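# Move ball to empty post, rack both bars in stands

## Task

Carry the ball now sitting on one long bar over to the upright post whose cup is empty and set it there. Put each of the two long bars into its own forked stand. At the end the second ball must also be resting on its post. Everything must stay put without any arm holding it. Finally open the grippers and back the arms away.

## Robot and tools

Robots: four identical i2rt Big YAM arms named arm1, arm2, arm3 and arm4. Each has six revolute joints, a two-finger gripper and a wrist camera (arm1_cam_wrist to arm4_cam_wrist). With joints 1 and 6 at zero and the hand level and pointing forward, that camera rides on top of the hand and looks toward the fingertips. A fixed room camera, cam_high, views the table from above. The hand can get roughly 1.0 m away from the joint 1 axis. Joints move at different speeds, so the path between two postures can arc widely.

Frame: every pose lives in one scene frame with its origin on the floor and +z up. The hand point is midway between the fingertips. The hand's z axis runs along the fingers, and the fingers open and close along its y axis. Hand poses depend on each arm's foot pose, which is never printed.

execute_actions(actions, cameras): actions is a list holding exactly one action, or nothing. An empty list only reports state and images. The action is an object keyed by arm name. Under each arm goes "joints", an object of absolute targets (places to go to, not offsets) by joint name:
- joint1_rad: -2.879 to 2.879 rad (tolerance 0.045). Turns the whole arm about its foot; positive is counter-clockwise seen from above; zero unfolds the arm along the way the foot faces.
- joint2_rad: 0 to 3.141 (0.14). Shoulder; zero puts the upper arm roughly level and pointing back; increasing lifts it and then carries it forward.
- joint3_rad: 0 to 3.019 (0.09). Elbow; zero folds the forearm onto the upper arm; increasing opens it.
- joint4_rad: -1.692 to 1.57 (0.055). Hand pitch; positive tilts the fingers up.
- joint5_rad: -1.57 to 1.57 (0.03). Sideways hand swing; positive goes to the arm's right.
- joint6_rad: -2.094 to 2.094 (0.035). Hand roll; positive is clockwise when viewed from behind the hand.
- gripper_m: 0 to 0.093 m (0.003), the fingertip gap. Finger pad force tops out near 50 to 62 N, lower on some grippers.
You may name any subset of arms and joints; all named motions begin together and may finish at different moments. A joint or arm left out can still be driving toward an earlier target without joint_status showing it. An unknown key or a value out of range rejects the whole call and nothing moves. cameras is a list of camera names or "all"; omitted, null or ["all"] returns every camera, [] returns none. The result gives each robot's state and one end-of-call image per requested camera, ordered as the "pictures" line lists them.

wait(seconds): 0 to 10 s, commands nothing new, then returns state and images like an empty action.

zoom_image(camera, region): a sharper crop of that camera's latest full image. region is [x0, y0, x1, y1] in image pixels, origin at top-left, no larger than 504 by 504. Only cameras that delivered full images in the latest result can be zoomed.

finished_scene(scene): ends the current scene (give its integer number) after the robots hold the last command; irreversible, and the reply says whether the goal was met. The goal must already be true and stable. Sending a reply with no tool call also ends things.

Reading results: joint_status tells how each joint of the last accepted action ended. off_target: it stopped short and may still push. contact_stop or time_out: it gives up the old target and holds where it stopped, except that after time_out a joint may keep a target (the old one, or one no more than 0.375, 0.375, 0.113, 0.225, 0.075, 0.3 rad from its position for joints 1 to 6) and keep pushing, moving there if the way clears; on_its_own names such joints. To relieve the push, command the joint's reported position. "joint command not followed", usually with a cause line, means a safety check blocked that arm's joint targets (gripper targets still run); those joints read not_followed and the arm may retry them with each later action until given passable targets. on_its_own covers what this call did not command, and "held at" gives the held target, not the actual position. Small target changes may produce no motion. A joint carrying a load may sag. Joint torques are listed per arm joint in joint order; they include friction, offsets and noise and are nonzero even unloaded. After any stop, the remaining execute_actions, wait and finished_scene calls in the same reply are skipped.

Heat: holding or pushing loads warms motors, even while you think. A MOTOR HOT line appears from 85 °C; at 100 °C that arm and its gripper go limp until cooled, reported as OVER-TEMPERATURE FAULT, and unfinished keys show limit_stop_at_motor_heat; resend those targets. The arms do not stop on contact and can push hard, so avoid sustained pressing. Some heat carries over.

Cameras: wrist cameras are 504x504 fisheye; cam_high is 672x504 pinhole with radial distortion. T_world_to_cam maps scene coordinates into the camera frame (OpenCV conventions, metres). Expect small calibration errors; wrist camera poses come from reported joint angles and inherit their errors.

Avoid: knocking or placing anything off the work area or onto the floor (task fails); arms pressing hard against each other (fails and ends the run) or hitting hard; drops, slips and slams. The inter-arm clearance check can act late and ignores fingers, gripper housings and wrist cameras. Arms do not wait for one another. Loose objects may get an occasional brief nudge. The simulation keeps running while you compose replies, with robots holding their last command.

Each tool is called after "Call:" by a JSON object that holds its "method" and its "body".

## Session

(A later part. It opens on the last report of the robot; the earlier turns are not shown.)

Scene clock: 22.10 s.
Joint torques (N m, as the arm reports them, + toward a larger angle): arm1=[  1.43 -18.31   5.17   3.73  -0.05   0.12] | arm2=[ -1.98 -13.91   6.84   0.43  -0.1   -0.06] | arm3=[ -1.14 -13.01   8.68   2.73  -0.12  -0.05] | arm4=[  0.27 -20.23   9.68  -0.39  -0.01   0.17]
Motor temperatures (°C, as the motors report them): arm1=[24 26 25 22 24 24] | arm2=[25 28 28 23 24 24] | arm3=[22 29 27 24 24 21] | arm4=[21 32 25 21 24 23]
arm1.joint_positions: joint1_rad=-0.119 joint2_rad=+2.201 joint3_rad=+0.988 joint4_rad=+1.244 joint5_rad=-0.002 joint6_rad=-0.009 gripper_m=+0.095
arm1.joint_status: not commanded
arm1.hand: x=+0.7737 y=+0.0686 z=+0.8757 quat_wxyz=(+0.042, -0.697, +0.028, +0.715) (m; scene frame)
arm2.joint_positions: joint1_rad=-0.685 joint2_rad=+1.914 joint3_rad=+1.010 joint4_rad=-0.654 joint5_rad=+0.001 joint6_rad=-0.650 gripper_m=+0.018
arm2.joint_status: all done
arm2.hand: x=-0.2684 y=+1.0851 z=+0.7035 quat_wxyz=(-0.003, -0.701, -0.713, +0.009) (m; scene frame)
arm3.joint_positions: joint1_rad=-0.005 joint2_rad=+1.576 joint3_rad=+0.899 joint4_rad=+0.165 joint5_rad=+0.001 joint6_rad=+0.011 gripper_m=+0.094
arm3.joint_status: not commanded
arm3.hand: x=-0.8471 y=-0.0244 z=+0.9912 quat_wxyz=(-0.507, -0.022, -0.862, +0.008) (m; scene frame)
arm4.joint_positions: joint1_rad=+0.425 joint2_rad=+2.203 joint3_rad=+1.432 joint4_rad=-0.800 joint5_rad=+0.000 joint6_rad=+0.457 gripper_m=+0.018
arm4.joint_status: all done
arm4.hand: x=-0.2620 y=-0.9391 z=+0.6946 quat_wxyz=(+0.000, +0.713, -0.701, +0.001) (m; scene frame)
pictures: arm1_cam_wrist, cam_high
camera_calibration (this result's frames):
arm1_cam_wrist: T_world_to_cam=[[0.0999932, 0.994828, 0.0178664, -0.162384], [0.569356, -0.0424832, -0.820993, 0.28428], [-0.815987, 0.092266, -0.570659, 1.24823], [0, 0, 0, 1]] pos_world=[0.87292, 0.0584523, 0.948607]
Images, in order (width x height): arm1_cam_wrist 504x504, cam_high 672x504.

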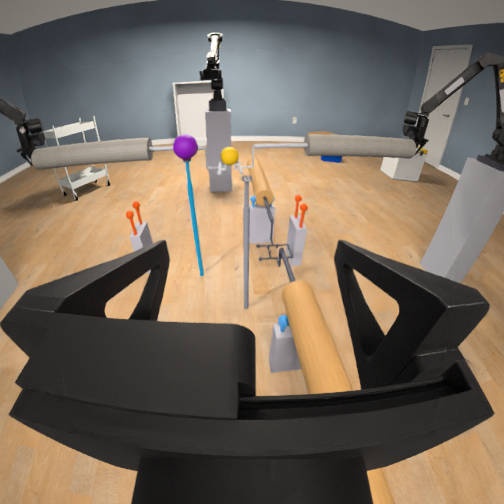

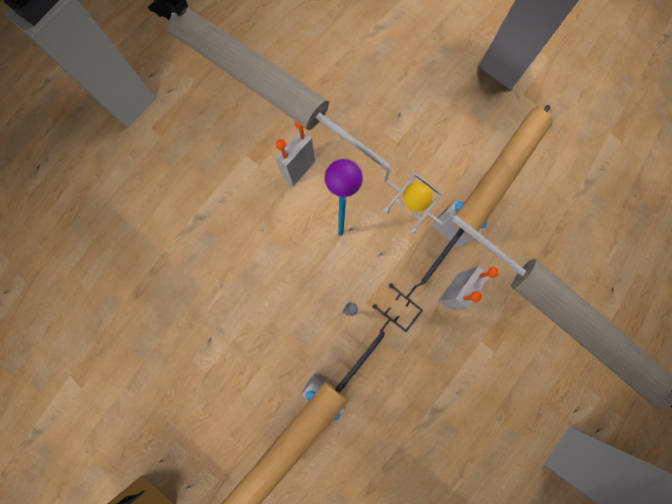

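Call:
{"method": "execute_actions", "body": {"actions": [{"arm2":{"joints":{"joint1_rad":-0.762,"joint2_rad":1.635,"joint3_rad":0.958,"joint4_rad":-0.888,"joint6_rad":-0.715}},"arm4":{"joints":{"joint1_rad":0.393,"joint2_rad":2.128,"joint3_rad":1.672,"joint4_rad":-1.082,"joint6_rad":0.425}}}], "cameras": ["arm1_cam_wrist","cam_high"]}}

Scene clock: 23.77 s.
Joint torques (N m, as the arm reports them, + toward a larger angle): arm1=[  1.51 -18.31   5.19   3.76  -0.05   0.12] | arm2=[ -1.88 -11.95   8.24   0.35   0.08  -0.05] | arm3=[ -1.27 -13.08   8.65   2.78  -0.12  -0.06] | arm4=[  0.22 -21.29  11.52  -0.94  -0.15   0.19]
Motor temperatures (°C, as the motors report them): arm1=[24 26 25 22 24 24] | arm2=[25 28 28 23 24 24] | arm3=[22 29 27 24 24 21] | arm4=[21 32 26 21 24 23]
arm1.joint_positions: joint1_rad=-0.119 joint2_rad=+2.201 joint3_rad=+0.988 joint4_rad=+1.244 joint5_rad=-0.002 joint6_rad=-0.009 gripper_m=+0.095
arm1.joint_status: not commanded
arm1.hand: x=+0.7737 y=+0.0686 z=+0.8757 quat_wxyz=(+0.042, -0.697, +0.028, +0.715) (m; scene frame)
arm2.joint_positions: joint1_rad=-0.750 joint2_rad=+1.645 joint3_rad=+0.954 joint4_rad=-0.879 joint5_rad=-0.003 joint6_rad=-0.716 gripper_m=+0.018
arm2.joint_status: all done
arm2.hand: x=-0.2652 y=+1.1349 z=+0.7985 quat_wxyz=(-0.004, -0.701, -0.713, +0.003) (m; scene frame)
arm3.joint_positions: joint1_rad=-0.005 joint2_rad=+1.576 joint3_rad=+0.899 joint4_rad=+0.165 joint5_rad=+0.001 joint6_rad=+0.011 gripper_m=+0.094
arm3.joint_status: not commanded
arm3.hand: x=-0.8471 y=-0.0244 z=+0.9912 quat_wxyz=(-0.507, -0.022, -0.862, +0.008) (m; scene frame)
arm4.joint_positions: joint1_rad=+0.386 joint2_rad=+2.148 joint3_rad=+1.626 joint4_rad=-1.046 joint5_rad=+0.004 joint6_rad=+0.417 gripper_m=+0.018
arm4.joint_status: all done
arm4.hand: x=-0.2594 y=-0.8900 z=+0.7852 quat_wxyz=(-0.002, +0.714, -0.700, +0.000) (m; scene frame)
pictures: arm1_cam_wrist, cam_high
camera_calibration (this result's frames):
arm1_cam_wrist: T_world_to_cam=[[0.0999932, 0.994828, 0.0178664, -0.162384], [0.569356, -0.0424832, -0.820993, 0.28428], [-0.815987, 0.092266, -0.570659, 1.24823], [0, 0, 0, 1]] pos_world=[0.87292, 0.0584523, 0.948607]
Images, in order (width x height): arm1_cam_wrist 504x504, cam_high 672x504.

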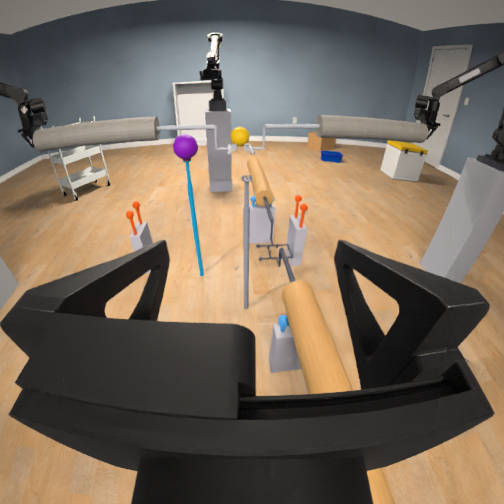

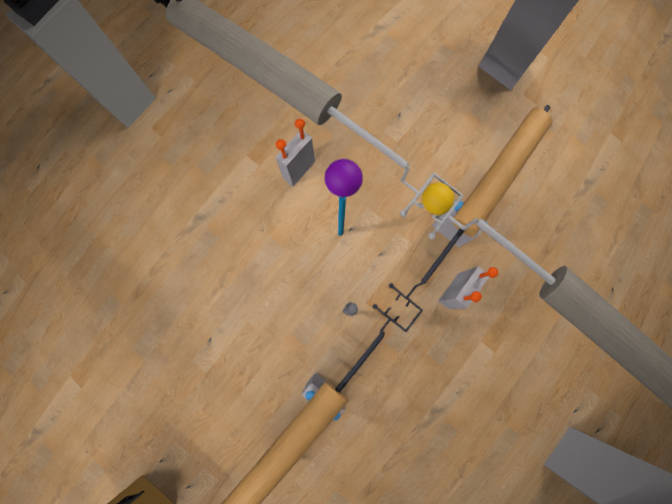

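Call:
{"method": "execute_actions", "body": {"actions": [{"arm2":{"joints":{"joint1_rad":-0.652,"joint2_rad":1.468,"joint4_rad":-1.042,"joint6_rad":-0.615}},"arm4":{"joints":{"joint1_rad":0.318,"joint2_rad":2.003,"joint4_rad":-1.188,"joint6_rad":0.35}}}], "cameras": ["arm1_cam_wrist","cam_high"]}}

Scene clock: 25.67 s.
Joint torques (N m, as the arm reports them, + toward a larger angle): arm1=[  1.55 -18.36   5.18   3.75  -0.05   0.12] | arm2=[-0.61 -9.99 10.65  0.24  0.09  0.04] | arm3=[ -1.41 -12.99   8.68   2.79  -0.11  -0.05] | arm4=[ -0.47 -20.33  11.87  -0.24   0.03   0.06]
Motor temperatures (°C, as the motors report them): arm1=[24 26 25 22 24 24] | arm2=[25 28 29 23 24 24] | arm3=[22 29 27 24 24 21] | arm4=[21 32 26 21 24 23]
arm1.joint_positions: joint1_rad=-0.119 joint2_rad=+2.201 joint3_rad=+0.988 joint4_rad=+1.244 joint5_rad=-0.002 joint6_rad=-0.009 gripper_m=+0.095
arm1.joint_status: not commanded
arm1.hand: x=+0.7737 y=+0.0686 z=+0.8757 quat_wxyz=(+0.042, -0.697, +0.028, +0.715) (m; scene frame)
arm2.joint_positions: joint1_rad=-0.654 joint2_rad=+1.476 joint3_rad=+0.938 joint4_rad=-1.031 joint5_rad=-0.003 joint6_rad=-0.622 gripper_m=+0.018
arm2.joint_status: all done
arm2.hand: x=-0.2167 y=+1.1361 z=+0.8573 quat_wxyz=(-0.005, -0.701, -0.713, +0.004) (m; scene frame)
arm3.joint_positions: joint1_rad=-0.005 joint2_rad=+1.576 joint3_rad=+0.899 joint4_rad=+0.165 joint5_rad=+0.001 joint6_rad=+0.011 gripper_m=+0.094
arm3.joint_status: not commanded
arm3.hand: x=-0.8471 y=-0.0244 z=+0.9912 quat_wxyz=(-0.507, -0.022, -0.862, +0.008) (m; scene frame)
arm4.joint_positions: joint1_rad=+0.315 joint2_rad=+2.025 joint3_rad=+1.626 joint4_rad=-1.171 joint5_rad=+0.000 joint6_rad=+0.348 gripper_m=+0.018
arm4.joint_status: all done
arm4.hand: x=-0.2140 y=-0.8881 z=+0.8574 quat_wxyz=(+0.000, +0.713, -0.701, +0.000) (m; scene frame)
pictures: arm1_cam_wrist, cam_high
camera_calibration (this result's frames):
arm1_cam_wrist: T_world_to_cam=[[0.0999932, 0.994828, 0.0178664, -0.162384], [0.569356, -0.0424832, -0.820993, 0.28428], [-0.815987, 0.092266, -0.570659, 1.24823], [0, 0, 0, 1]] pos_world=[0.87292, 0.0584523, 0.948607]
Images, in order (width x height): arm1_cam_wrist 504x504, cam_high 672x504.

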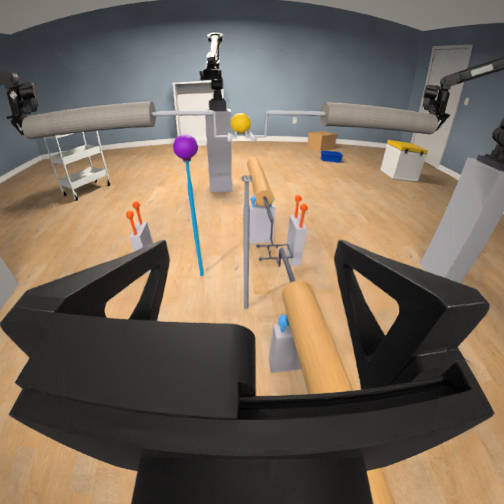

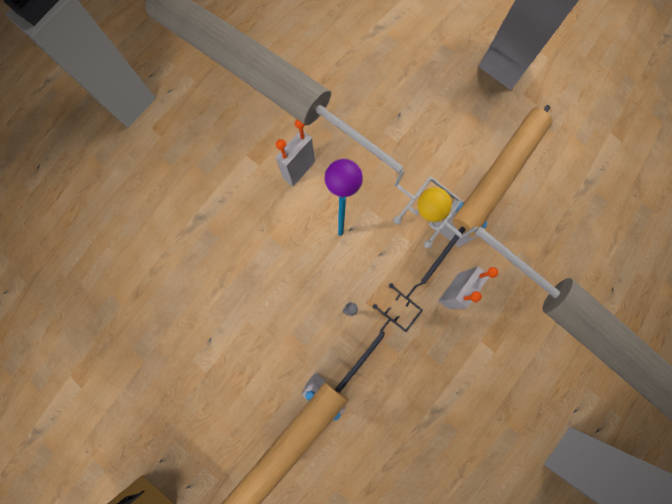

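Call:
{"method": "execute_actions", "body": {"actions": [{"arm2":{"joints":{"joint1_rad":-0.335,"joint2_rad":1.335,"joint3_rad":0.805,"joint4_rad":-1.03,"joint6_rad":-0.30}},"arm4":{"joints":{"joint1_rad":0.112,"joint2_rad":1.935,"joint3_rad":1.515,"joint4_rad":-1.12,"joint6_rad":0.145}}}], "cameras": ["arm1_cam_wrist","cam_high"]}}

Scene clock: 31.80 s.
Joint torques (N m, as the arm reports them, + toward a larger angle): arm1=[  1.42 -18.33   5.17   3.75  -0.05   0.11] | arm2=[-0.74 -8.12 10.12  0.17  0.28 -0.01] | arm3=[ -1.25 -12.89   8.65   2.79  -0.13  -0.06] | arm4=[  0.14 -21.45   8.78   0.17  -0.14   0.18]
Motor temperatures (°C, as the motors report them): arm1=[24 27 25 22 24 24] | arm2=[25 28 30 23 24 24] | arm3=[22 29 27 24 24 21] | arm4=[21 34 28 21 24 23]
arm1.joint_positions: joint1_rad=-0.119 joint2_rad=+2.201 joint3_rad=+0.988 joint4_rad=+1.244 joint5_rad=-0.002 joint6_rad=-0.009 gripper_m=+0.095
arm1.joint_status: not commanded
arm1.hand: x=+0.7737 y=+0.0686 z=+0.8757 quat_wxyz=(+0.042, -0.697, +0.028, +0.715) (m; scene frame)
arm2.joint_positions: joint1_rad=-0.337 joint2_rad=+1.351 joint3_rad=+0.789 joint4_rad=-1.018 joint5_rad=-0.007 joint6_rad=-0.305 gripper_m=+0.018
arm2.joint_status: all done
arm2.hand: x=-0.0915 y=+1.1372 z=+0.8503 quat_wxyz=(-0.004, -0.700, -0.714, -0.002) (m; scene frame)
arm3.joint_positions: joint1_rad=-0.005 joint2_rad=+1.576 joint3_rad=+0.899 joint4_rad=+0.165 joint5_rad=+0.001 joint6_rad=+0.011 gripper_m=+0.094
arm3.joint_status: not commanded
arm3.hand: x=-0.8471 y=-0.0244 z=+0.9912 quat_wxyz=(-0.507, -0.022, -0.862, +0.008) (m; scene frame)
arm4.joint_positions: joint1_rad=+0.107 joint2_rad=+1.977 joint3_rad=+1.508 joint4_rad=-1.115 joint5_rad=+0.005 joint6_rad=+0.138 gripper_m=+0.018
arm4.joint_status: all done
arm4.hand: x=-0.0882 y=-0.8855 z=+0.8442 quat_wxyz=(+0.002, +0.714, -0.700, +0.008) (m; scene frame)
pictures: arm1_cam_wrist, cam_high
camera_calibration (this result's frames):
arm1_cam_wrist: T_world_to_cam=[[0.0999932, 0.994828, 0.0178664, -0.162384], [0.569356, -0.0424832, -0.820993, 0.28428], [-0.815987, 0.092266, -0.570659, 1.24823], [0, 0, 0, 1]] pos_world=[0.87292, 0.0584523, 0.948607]
Images, in order (width x height): arm1_cam_wrist 504x504, cam_high 672x504.

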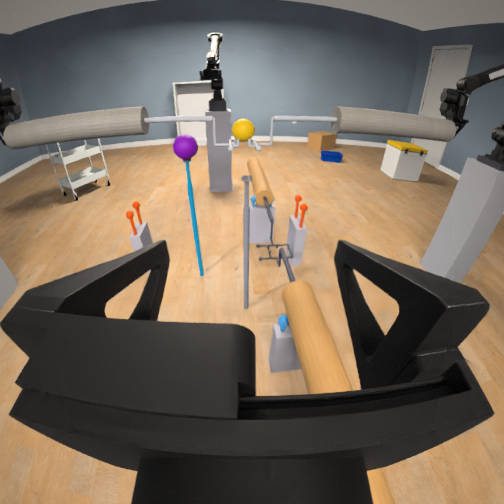

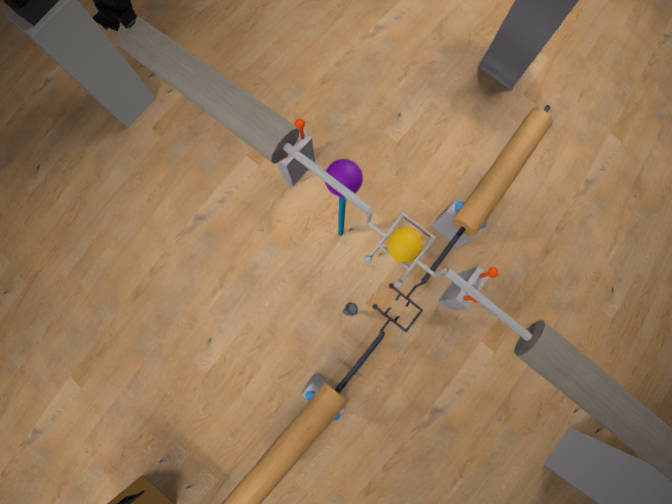

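Call:
{"method": "execute_actions", "body": {"actions": [{"arm2":{"joints":{"joint1_rad":0.015,"joint2_rad":1.285,"joint3_rad":0.775,"joint4_rad":-1.045,"joint6_rad":0.055}},"arm4":{"joints":{"joint1_rad":-0.088,"joint2_rad":1.91,"joint3_rad":1.51,"joint4_rad":-1.13,"joint6_rad":-0.055}}}], "cameras": ["arm1_cam_wrist","cam_high"]}}

Scene clock: 34.60 s.
Joint torques (N m, as the arm reports them, + toward a larger angle): arm1=[  1.45 -18.25   5.17   3.76  -0.05   0.11] | arm2=[-0.77 -7.83  9.95  0.1   0.13  0.05] | arm3=[ -1.19 -13.1    8.66   2.81  -0.12  -0.05] | arm4=[  0.1  -20.8    9.51  -0.17  -0.08   0.2 ]
Motor temperatures (°C, as the motors report them): arm1=[24 27 25 22 24 24] | arm2=[25 28 30 23 24 24] | arm3=[22 29 28 24 24 21] | arm4=[21 34 28 21 24 23]
arm1.joint_positions: joint1_rad=-0.119 joint2_rad=+2.201 joint3_rad=+0.988 joint4_rad=+1.244 joint5_rad=-0.002 joint6_rad=-0.009 gripper_m=+0.095
arm1.joint_status: not commanded
arm1.hand: x=+0.7737 y=+0.0686 z=+0.8757 quat_wxyz=(+0.042, -0.697, +0.028, +0.715) (m; scene frame)
arm2.joint_positions: joint1_rad=+0.011 joint2_rad=+1.302 joint3_rad=+0.760 joint4_rad=-1.030 joint5_rad=-0.003 joint6_rad=+0.042 gripper_m=+0.018
arm2.joint_status: all done
arm2.hand: x=+0.0195 y=+1.1373 z=+0.8557 quat_wxyz=(-0.004, -0.700, -0.714, +0.002) (m; scene frame)
arm3.joint_positions: joint1_rad=-0.005 joint2_rad=+1.576 joint3_rad=+0.899 joint4_rad=+0.165 joint5_rad=+0.001 joint6_rad=+0.011 gripper_m=+0.094
arm3.joint_status: not commanded
arm3.hand: x=-0.8471 y=-0.0244 z=+0.9912 quat_wxyz=(-0.507, -0.022, -0.862, +0.008) (m; scene frame)
arm4.joint_positions: joint1_rad=-0.093 joint2_rad=+1.953 joint3_rad=+1.495 joint4_rad=-1.118 joint5_rad=+0.001 joint6_rad=-0.063 gripper_m=+0.018
arm4.joint_status: all done
arm4.hand: x=+0.0251 y=-0.8832 z=+0.8529 quat_wxyz=(+0.002, +0.714, -0.700, +0.003) (m; scene frame)
pictures: arm1_cam_wrist, cam_high
camera_calibration (this result's frames):
arm1_cam_wrist: T_world_to_cam=[[0.0999932, 0.994828, 0.0178664, -0.162384], [0.569356, -0.0424832, -0.820993, 0.28428], [-0.815987, 0.092266, -0.570659, 1.24823], [0, 0, 0, 1]] pos_world=[0.87292, 0.0584523, 0.948607]
Images, in order (width x height): arm1_cam_wrist 504x504, cam_high 672x504.

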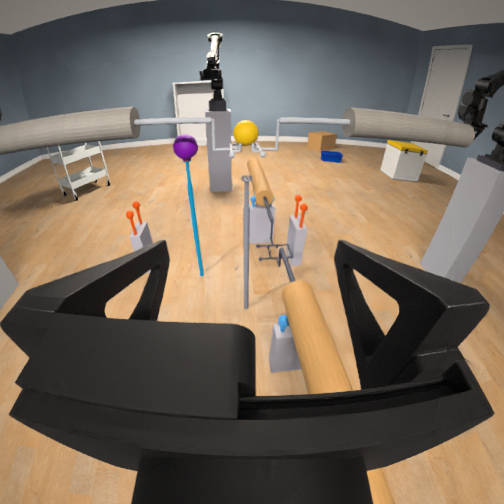

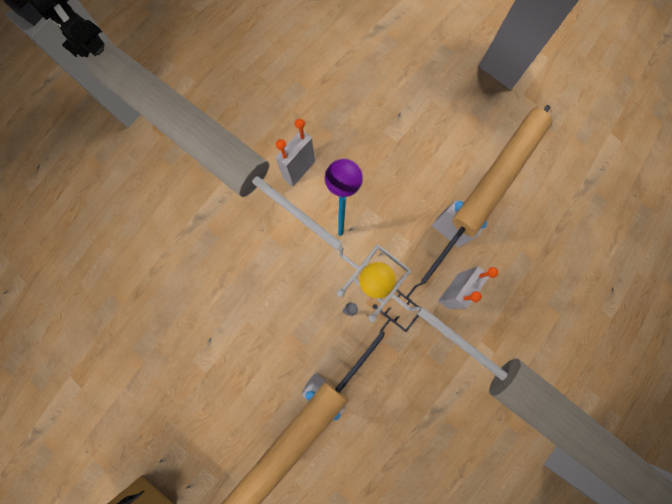

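Call:
{"method": "zoom_image", "body": {"camera": "cam_high", "region": [320, 230, 440, 350]}}

Region (320, 230, 440, 350) of cam_high's 672x504 image, scaled by 4.200, with more detail than that image has.

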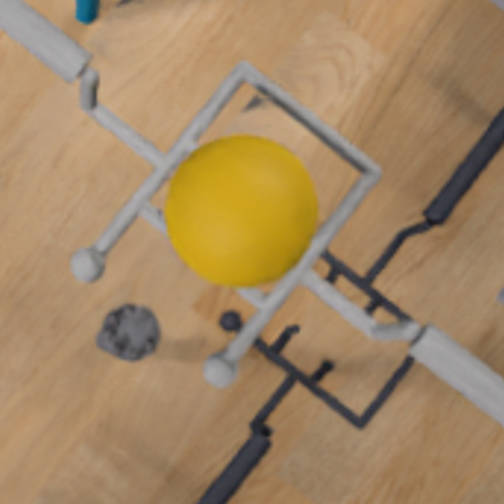

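Call:
{"method": "execute_actions", "body": {"actions": [{"arm2":{"joints":{"joint1_rad":0.28,"joint2_rad":1.343,"joint3_rad":0.83,"joint6_rad":0.325}},"arm4":{"joints":{"joint1_rad":-0.242,"joint3_rad":1.535,"joint6_rad":-0.203}}}], "cameras": ["arm1_cam_wrist","cam_high"]}}

Scene clock: 37.30 s.
Joint torques (N m, as the arm reports them, + toward a larger angle): arm1=[  1.42 -18.34   5.19   3.74  -0.05   0.12] | arm2=[-0.28 -7.62 10.21 -0.22 -0.06  0.14] | arm3=[ -1.36 -12.93   8.7    2.77  -0.12  -0.06] | arm4=[ -0.38 -20.82  10.98  -0.51   0.05   0.21]
Motor temperatures (°C, as the motors report them): arm1=[24 27 25 22 24 24] | arm2=[25 27 30 23 24 24] | arm3=[22 29 28 24 24 21] | arm4=[21 34 29 21 24 23]
arm1.joint_positions: joint1_rad=-0.119 joint2_rad=+2.201 joint3_rad=+0.988 joint4_rad=+1.244 joint5_rad=-0.002 joint6_rad=-0.009 gripper_m=+0.095
arm1.joint_status: not commanded
arm1.hand: x=+0.7737 y=+0.0686 z=+0.8757 quat_wxyz=(+0.042, -0.697, +0.028, +0.715) (m; scene frame)
arm2.joint_positions: joint1_rad=+0.271 joint2_rad=+1.351 joint3_rad=+0.816 joint4_rad=-1.021 joint5_rad=+0.002 joint6_rad=+0.305 gripper_m=+0.018
arm2.joint_status: all done
arm2.hand: x=+0.1062 y=+1.1300 z=+0.8592 quat_wxyz=(-0.009, -0.701, -0.713, +0.008) (m; scene frame)
arm3.joint_positions: joint1_rad=-0.005 joint2_rad=+1.576 joint3_rad=+0.899 joint4_rad=+0.165 joint5_rad=+0.001 joint6_rad=+0.011 gripper_m=+0.094
arm3.joint_status: not commanded
arm3.hand: x=-0.8471 y=-0.0244 z=+0.9912 quat_wxyz=(-0.507, -0.022, -0.862, +0.008) (m; scene frame)
arm4.joint_positions: joint1_rad=-0.243 joint2_rad=+1.953 joint3_rad=+1.500 joint4_rad=-1.111 joint5_rad=-0.002 joint6_rad=-0.212 gripper_m=+0.018
arm4.joint_status: all done
arm4.hand: x=+0.1094 y=-0.8894 z=+0.8549 quat_wxyz=(-0.002, +0.714, -0.700, -0.002) (m; scene frame)
pictures: arm1_cam_wrist, cam_high
camera_calibration (this result's frames):
arm1_cam_wrist: T_world_to_cam=[[0.0999932, 0.994828, 0.0178664, -0.162384], [0.569356, -0.0424832, -0.820993, 0.28428], [-0.815987, 0.092266, -0.570659, 1.24823], [0, 0, 0, 1]] pos_world=[0.87292, 0.0584523, 0.948607]
Images, in order (width x height): arm1_cam_wrist 504x504, cam_high 672x504.

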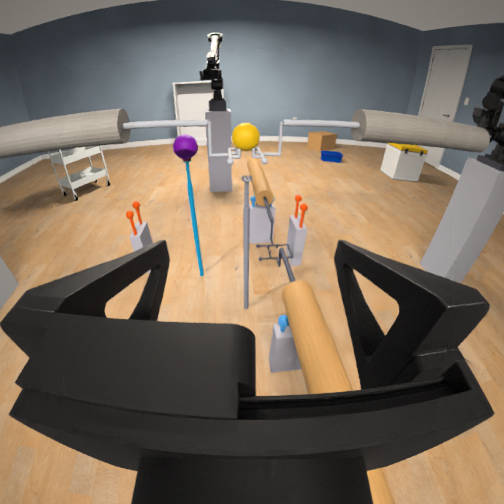

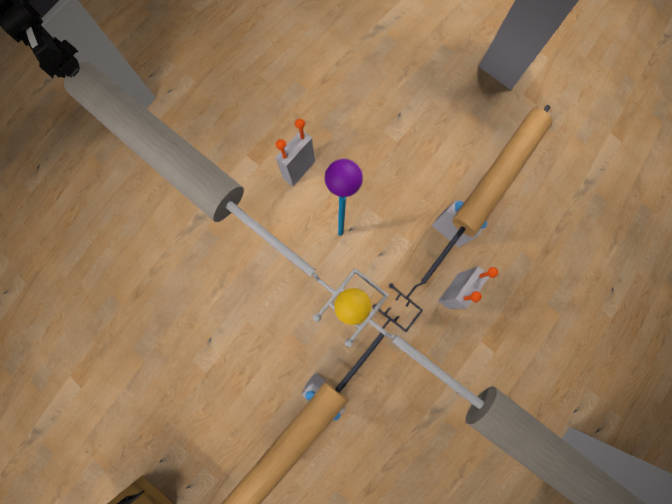

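Call:
{"method": "zoom_image", "body": {"camera": "cam_high", "region": [290, 250, 410, 370]}}

Call:
{"method": "zoom_image", "body": {"camera": "arm1_cam_wrist", "region": [190, 90, 310, 210]}}

Region (290, 250, 410, 370) of cam_high's 672x504 image, scaled by 4.200, with more detail than that image has.

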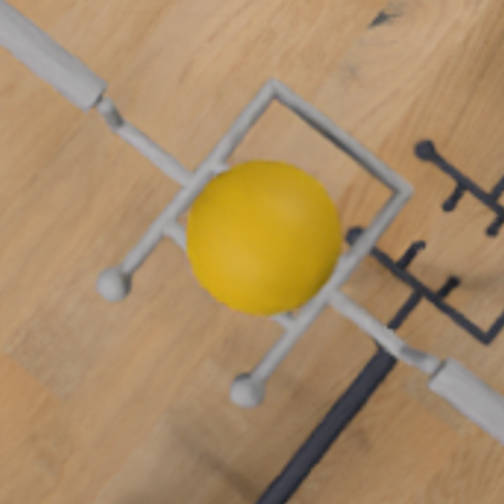

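Region (190, 90, 310, 210) of arm1_cam_wrist's 504x504 image, scaled by 4.200, with more detail than that image has.

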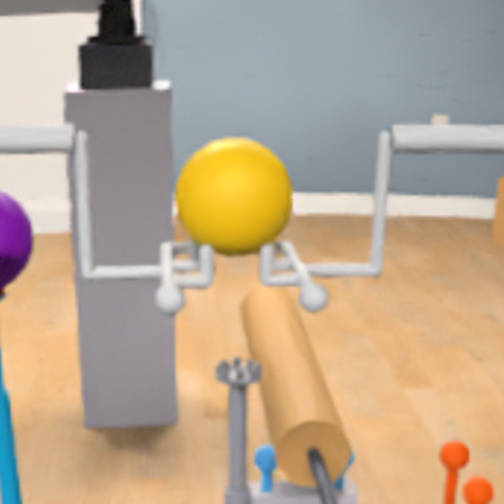

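Call:
{"method": "execute_actions", "body": {"actions": [{"arm2":{"joints":{"joint1_rad":0.298,"joint2_rad":1.428,"joint3_rad":0.762,"joint4_rad":-0.87,"joint6_rad":0.34}},"arm4":{"joints":{"joint1_rad":-0.258,"joint2_rad":1.993,"joint3_rad":1.488,"joint4_rad":-1.012,"joint6_rad":-0.21}}}], "cameras": ["arm1_cam_wrist","cam_high"]}}

Scene clock: 39.53 s.
Joint torques (N m, as the arm reports them, + toward a larger angle): arm1=[  1.41 -18.28   5.16   3.74  -0.06   0.12] | arm2=[ 0.28 -8.89  9.03  0.95 -0.08  0.13] | arm3=[ -1.21 -12.89   8.65   2.78  -0.12  -0.06] | arm4=[ -1.85 -21.72   9.04   0.37   0.06   0.1 ]
Motor temperatures (°C, as the motors report them): arm1=[24 27 25 22 24 24] | arm2=[25 27 30 23 24 24] | arm3=[22 29 28 24 24 21] | arm4=[21 35 29 21 24 23]
arm1.joint_positions: joint1_rad=-0.119 joint2_rad=+2.201 joint3_rad=+0.988 joint4_rad=+1.244 joint5_rad=-0.002 joint6_rad=-0.009 gripper_m=+0.095
arm1.joint_status: not commanded
arm1.hand: x=+0.7737 y=+0.0686 z=+0.8757 quat_wxyz=(+0.042, -0.697, +0.028, +0.715) (m; scene frame)
arm2.joint_positions: joint1_rad=+0.286 joint2_rad=+1.443 joint3_rad=+0.753 joint4_rad=-0.876 joint5_rad=+0.002 joint6_rad=+0.319 gripper_m=+0.018
arm2.joint_status: all done
arm2.hand: x=+0.1102 y=+1.1324 z=+0.8104 quat_wxyz=(-0.004, -0.701, -0.713, +0.005) (m; scene frame)
arm3.joint_positions: joint1_rad=-0.005 joint2_rad=+1.576 joint3_rad=+0.899 joint4_rad=+0.165 joint5_rad=+0.001 joint6_rad=+0.011 gripper_m=+0.094
arm3.joint_status: not commanded
arm3.hand: x=-0.8471 y=-0.0244 z=+0.9912 quat_wxyz=(-0.507, -0.022, -0.862, +0.008) (m; scene frame)
arm4.joint_positions: joint1_rad=-0.245 joint2_rad=+2.032 joint3_rad=+1.473 joint4_rad=-1.015 joint5_rad=-0.002 joint6_rad=-0.212 gripper_m=+0.018
arm4.joint_status: all done
arm4.hand: x=+0.1114 y=-0.8866 z=+0.8023 quat_wxyz=(+0.002, +0.713, -0.701, +0.001) (m; scene frame)
pictures: arm1_cam_wrist, cam_high
camera_calibration (this result's frames):
arm1_cam_wrist: T_world_to_cam=[[0.0999932, 0.994828, 0.0178664, -0.162384], [0.569356, -0.0424832, -0.820993, 0.28428], [-0.815987, 0.092266, -0.570659, 1.24823], [0, 0, 0, 1]] pos_world=[0.87292, 0.0584523, 0.948607]
Images, in order (width x height): arm1_cam_wrist 504x504, cam_high 672x504.

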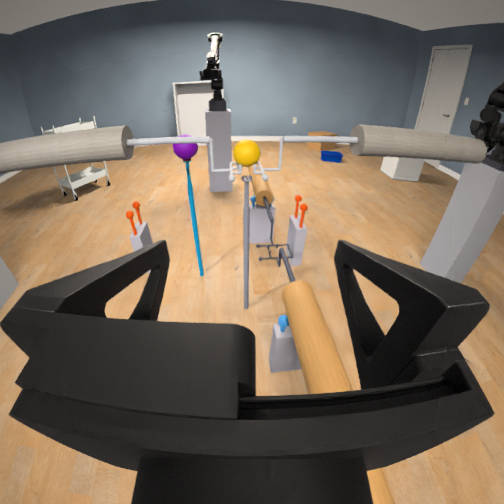

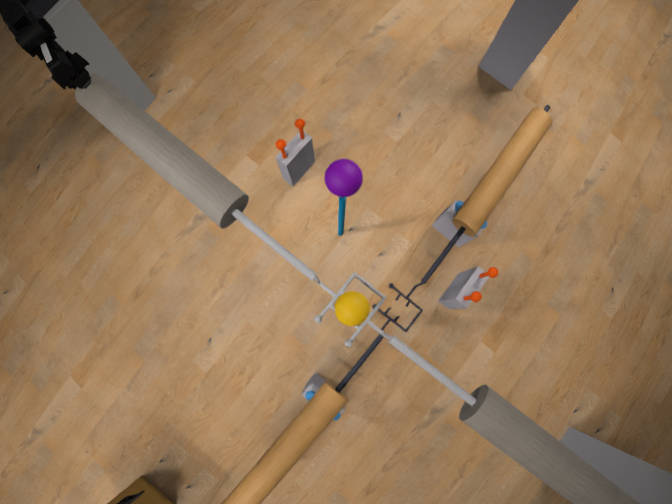

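Call:
{"method": "execute_actions", "body": {"actions": []}}

Scene clock: 40.33 s.
Joint torques (N m, as the arm reports them, + toward a larger angle): arm1=[  1.41 -18.41   5.18   3.75  -0.05   0.12] | arm2=[ 0.12 -8.79  8.81  0.92 -0.06  0.13] | arm3=[ -1.29 -12.96   8.68   2.8   -0.12  -0.06] | arm4=[ -1.4  -20.93   9.01   0.32   0.02   0.15]
Motor temperatures (°C, as the motors report them): arm1=[24 27 25 22 24 24] | arm2=[25 27 30 23 24 24] | arm3=[22 29 28 24 24 21] | arm4=[21 35 29 21 24 23]
arm1.joint_positions: joint1_rad=-0.119 joint2_rad=+2.201 joint3_rad=+0.988 joint4_rad=+1.244 joint5_rad=-0.002 joint6_rad=-0.009 gripper_m=+0.095
arm1.joint_status: not commanded
arm1.hand: x=+0.7737 y=+0.0686 z=+0.8757 quat_wxyz=(+0.042, -0.697, +0.028, +0.715) (m; scene frame)
arm2.joint_positions: joint1_rad=+0.286 joint2_rad=+1.443 joint3_rad=+0.753 joint4_rad=-0.876 joint5_rad=+0.002 joint6_rad=+0.319 gripper_m=+0.018
arm2.joint_status: all done
arm2.hand: x=+0.1102 y=+1.1324 z=+0.8104 quat_wxyz=(-0.004, -0.701, -0.713, +0.005) (m; scene frame)
arm3.joint_positions: joint1_rad=-0.005 joint2_rad=+1.576 joint3_rad=+0.899 joint4_rad=+0.165 joint5_rad=+0.001 joint6_rad=+0.011 gripper_m=+0.094
arm3.joint_status: not commanded
arm3.hand: x=-0.8471 y=-0.0244 z=+0.9912 quat_wxyz=(-0.507, -0.022, -0.862, +0.008) (m; scene frame)
arm4.joint_positions: joint1_rad=-0.245 joint2_rad=+2.032 joint3_rad=+1.473 joint4_rad=-1.015 joint5_rad=-0.002 joint6_rad=-0.212 gripper_m=+0.018
arm4.joint_status: all done
arm4.hand: x=+0.1114 y=-0.8866 z=+0.8023 quat_wxyz=(+0.002, +0.713, -0.701, +0.001) (m; scene frame)
pictures: arm1_cam_wrist, arm2_cam_wrist, arm3_cam_wrist, arm4_cam_wrist, cam_high
camera_calibration (this result's frames):
arm1_cam_wrist: T_world_to_cam=[[0.0999932, 0.994828, 0.0178664, -0.162384], [0.569356, -0.0424832, -0.820993, 0.28428], [-0.815987, 0.092266, -0.570659, 1.24823], [0, 0, 0, 1]] pos_world=[0.87292, 0.0584523, 0.948607]
arm2_cam_wrist: T_world_to_cam=[[-0.999811, -0.00215132, 0.0193408, 0.0968664], [0.00967637, 0.807335, 0.590015, -1.39158], [-0.0168838, 0.59009, -0.807161, 0.112042], [0, 0, 0, 1]] pos_world=[0.112205, 1.05757, 0.909616]
arm3_cam_wrist: T_world_to_cam=[[-0.0488484, -0.998771, -0.00837962, -0.0565475], [-0.901399, 0.0476967, -0.430354, -0.327405], [0.430225, -0.0134687, -0.902621, 1.38166], [0, 0, 0, 1]] pos_world=[-0.892309, -0.0222527, 1.10574]
arm4_cam_wrist: T_world_to_cam=[[0.999924, 0.0121185, -0.00209523, -0.101003], [0.011117, -0.817804, 0.57539, -1.18269], [0.00525939, -0.575369, -0.817877, 0.27056], [0, 0, 0, 1]] pos_world=[0.11272, -0.810313, 0.901581]
Images, in order (width x height): arm1_cam_wrist 504x504, arm2_cam_wrist 504x504, arm3_cam_wrist 504x504, arm4_cam_wrist 504x504, cam_high 672x504.

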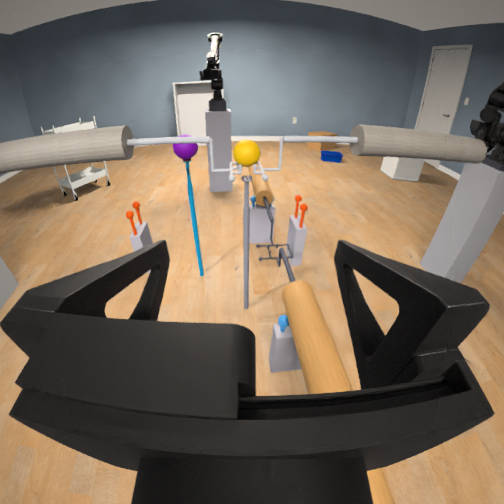

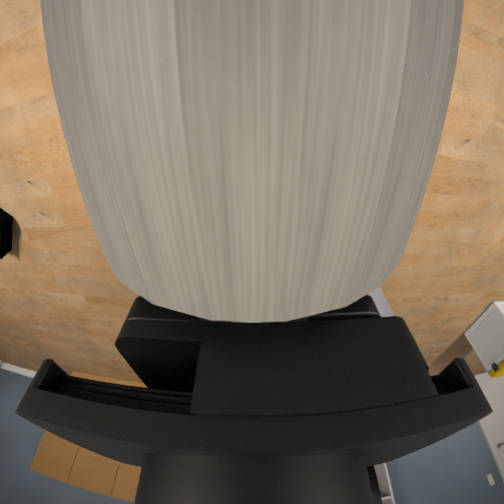

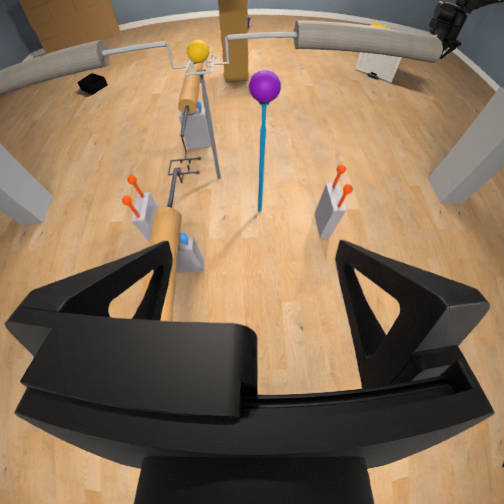

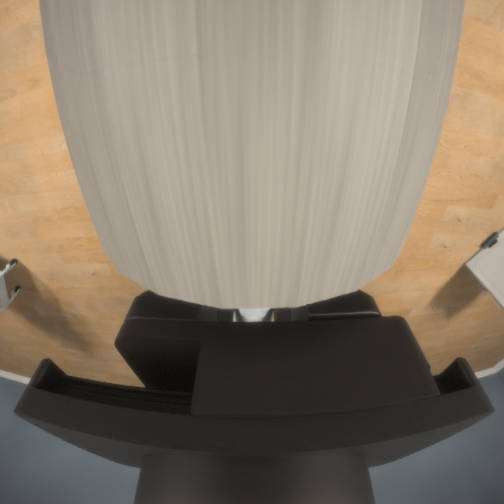

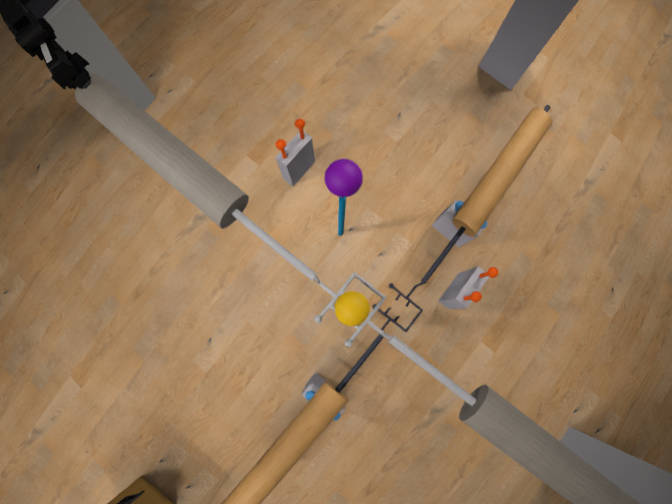

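Call:
{"method": "zoom_image", "body": {"camera": "arm1_cam_wrist", "region": [190, 110, 310, 230]}}

Call:
{"method": "zoom_image", "body": {"camera": "cam_high", "region": [290, 250, 410, 370]}}

Call:
{"method": "zoom_image", "body": {"camera": "arm3_cam_wrist", "region": [140, 20, 260, 140]}}

Region (190, 110, 310, 230) of arm1_cam_wrist's 504x504 image, scaled by 4.200, with more detail than that image has.

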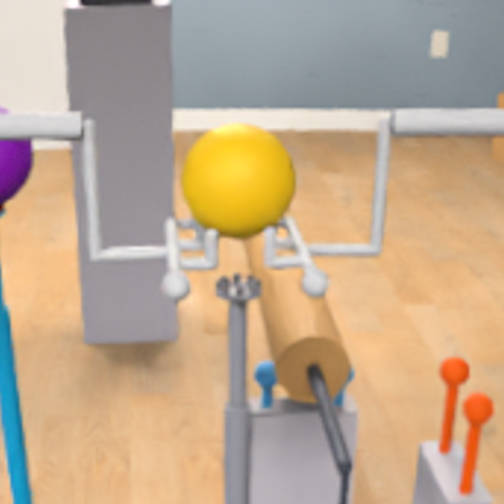

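Region (290, 250, 410, 370) of cam_high's 672x504 image, scaled by 4.200, with more detail than that image has.

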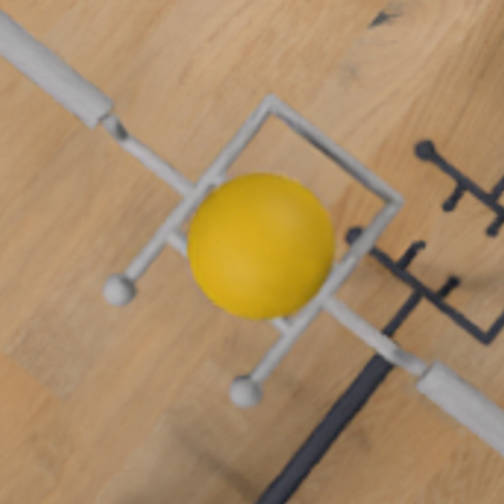

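Region (140, 20, 260, 140) of arm3_cam_wrist's 504x504 image, scaled by 4.200, with more detail than that image has.

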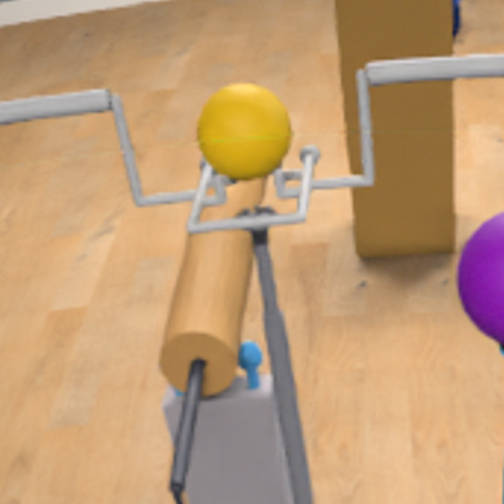

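Call:
{"method": "zoom_image", "body": {"camera": "arm1_cam_wrist", "region": [220, 150, 280, 200]}}

Call:
{"method": "zoom_image", "body": {"camera": "arm3_cam_wrist", "region": [175, 45, 225, 90]}}

Region (220, 150, 280, 200) of arm1_cam_wrist's 504x504 image, scaled by 8.400, with more detail than that image has.

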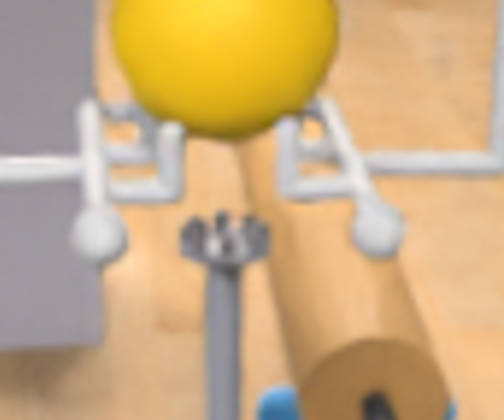

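Region (175, 45, 225, 90) of arm3_cam_wrist's 504x504 image, scaled by 10.080, with more detail than that image has; it fills the top 454 rows of this view, and the rest is white.

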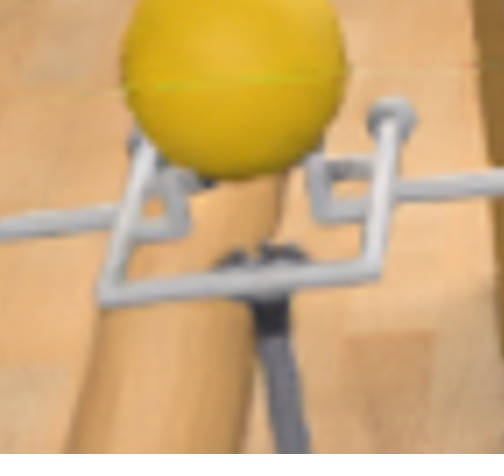

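Call:
{"method": "execute_actions", "body": {"actions": [{"arm2":{"joints":{"joint2_rad":1.484,"joint3_rad":0.737,"joint4_rad":-0.79}},"arm4":{"joints":{"joint1_rad":-0.263,"joint2_rad":2.029,"joint3_rad":1.468,"joint4_rad":-0.95}}}], "cameras": ["arm1_cam_wrist","cam_high","arm3_cam_wrist"]}}

Scene clock: 43.93 s.
Joint torques (N m, as the arm reports them, + toward a larger angle): arm1=[  1.29 -18.35   5.17   3.75  -0.05   0.12] | arm2=[-0.17 -9.33  8.27  0.95 -0.05  0.13] | arm3=[ -1.21 -12.95   8.67   2.81  -0.12  -0.06] | arm4=[ -1.45 -20.95   8.75   0.9    0.04   0.15]
Motor temperatures (°C, as the motors report them): arm1=[24 28 25 22 24 24] | arm2=[25 27 31 23 24 24] | arm3=[22 29 28 24 24 21] | arm4=[21 35 29 21 24 23]
arm1.joint_positions: joint1_rad=-0.119 joint2_rad=+2.201 joint3_rad=+0.988 joint4_rad=+1.244 joint5_rad=-0.002 joint6_rad=-0.009 gripper_m=+0.095
arm1.joint_status: not commanded
arm1.hand: x=+0.7737 y=+0.0686 z=+0.8757 quat_wxyz=(+0.042, -0.697, +0.028, +0.715) (m; scene frame)
arm2.joint_positions: joint1_rad=+0.286 joint2_rad=+1.496 joint3_rad=+0.728 joint4_rad=-0.797 joint5_rad=+0.002 joint6_rad=+0.320 gripper_m=+0.018
arm2.joint_status: all done
arm2.hand: x=+0.1108 y=+1.1312 z=+0.7869 quat_wxyz=(-0.005, -0.701, -0.713, +0.006) (m; scene frame)
arm3.joint_positions: joint1_rad=-0.005 joint2_rad=+1.576 joint3_rad=+0.899 joint4_rad=+0.165 joint5_rad=+0.001 joint6_rad=+0.011 gripper_m=+0.094
arm3.joint_status: not commanded
arm3.hand: x=-0.8471 y=-0.0244 z=+0.9912 quat_wxyz=(-0.507, -0.022, -0.862, +0.008) (m; scene frame)
arm4.joint_positions: joint1_rad=-0.249 joint2_rad=+2.055 joint3_rad=+1.454 joint4_rad=-0.966 joint5_rad=-0.002 joint6_rad=-0.215 gripper_m=+0.018
arm4.joint_status: all done
arm4.hand: x=+0.1136 y=-0.8870 z=+0.7837 quat_wxyz=(-0.001, +0.713, -0.701, -0.001) (m; scene frame)
pictures: arm1_cam_wrist, arm3_cam_wrist, cam_high
camera_calibration (this result's frames):
arm1_cam_wrist: T_world_to_cam=[[0.0999932, 0.994828, 0.0178664, -0.162384], [0.569356, -0.0424832, -0.820993, 0.28428], [-0.815987, 0.092266, -0.570659, 1.24823], [0, 0, 0, 1]] pos_world=[0.87292, 0.0584523, 0.948607]
arm3_cam_wrist: T_world_to_cam=[[-0.0488484, -0.998771, -0.00837962, -0.0565475], [-0.901399, 0.0476967, -0.430354, -0.327405], [0.430225, -0.0134687, -0.902621, 1.38166], [0, 0, 0, 1]] pos_world=[-0.892309, -0.0222527, 1.10574]
Images, in order (width x height): arm1_cam_wrist 504x504, arm3_cam_wrist 504x504, cam_high 672x504.

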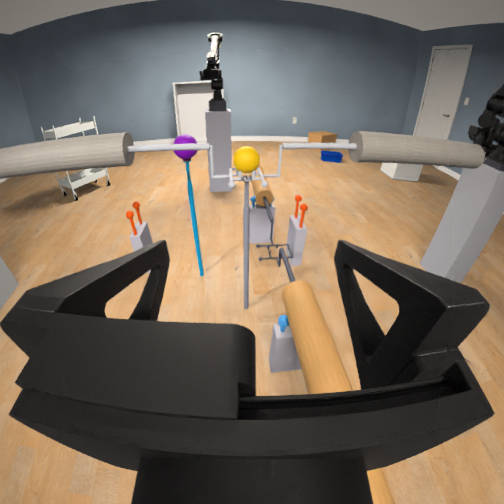

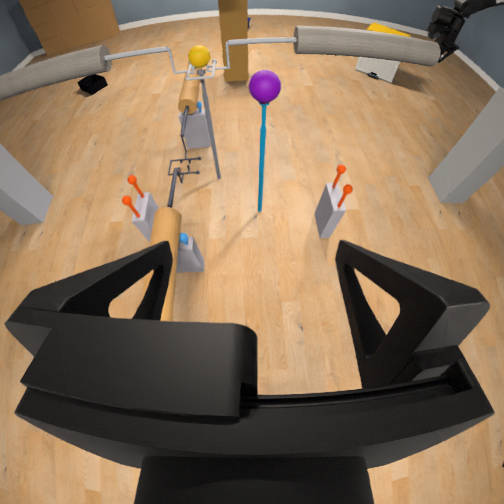

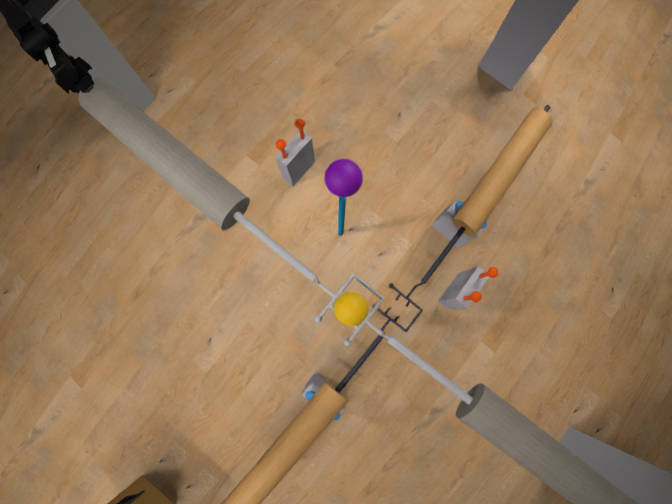

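Call:
{"method": "zoom_image", "body": {"camera": "arm1_cam_wrist", "region": [215, 140, 280, 200]}}

Call:
{"method": "zoom_image", "body": {"camera": "arm3_cam_wrist", "region": [170, 40, 230, 95]}}

Call:
{"method": "zoom_image", "body": {"camera": "cam_high", "region": [310, 270, 390, 350]}}

Region (215, 140, 280, 200) of arm1_cam_wrist's 504x504 image, scaled by 7.754, with more detail than that image has; it fills the top 465 rows of this view, and the rest is white.

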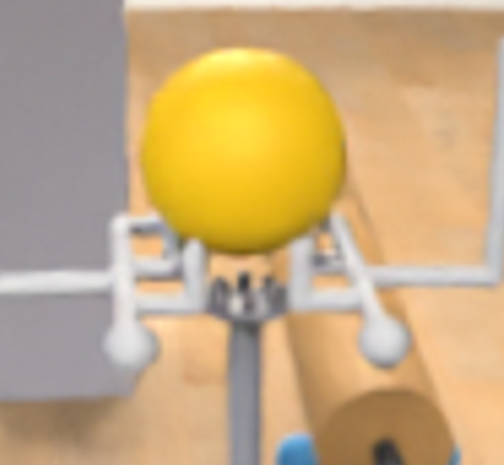

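Region (170, 40, 230, 95) of arm3_cam_wrist's 504x504 image, scaled by 8.400, with more detail than that image has; it fills the top 462 rows of this view, and the rest is white.

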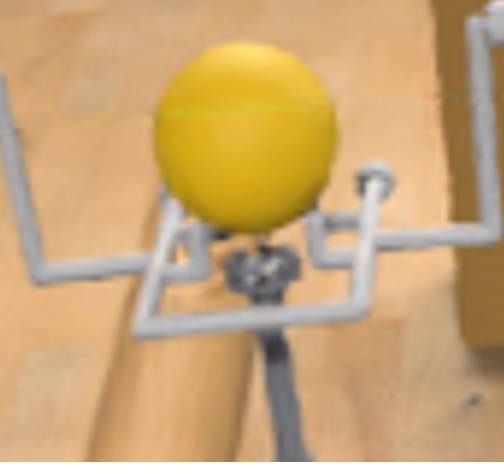

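Region (310, 270, 390, 350) of cam_high's 672x504 image, scaled by 6.300, with more detail than that image has.

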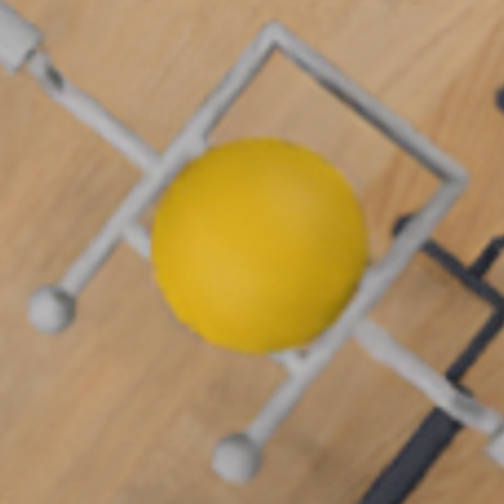

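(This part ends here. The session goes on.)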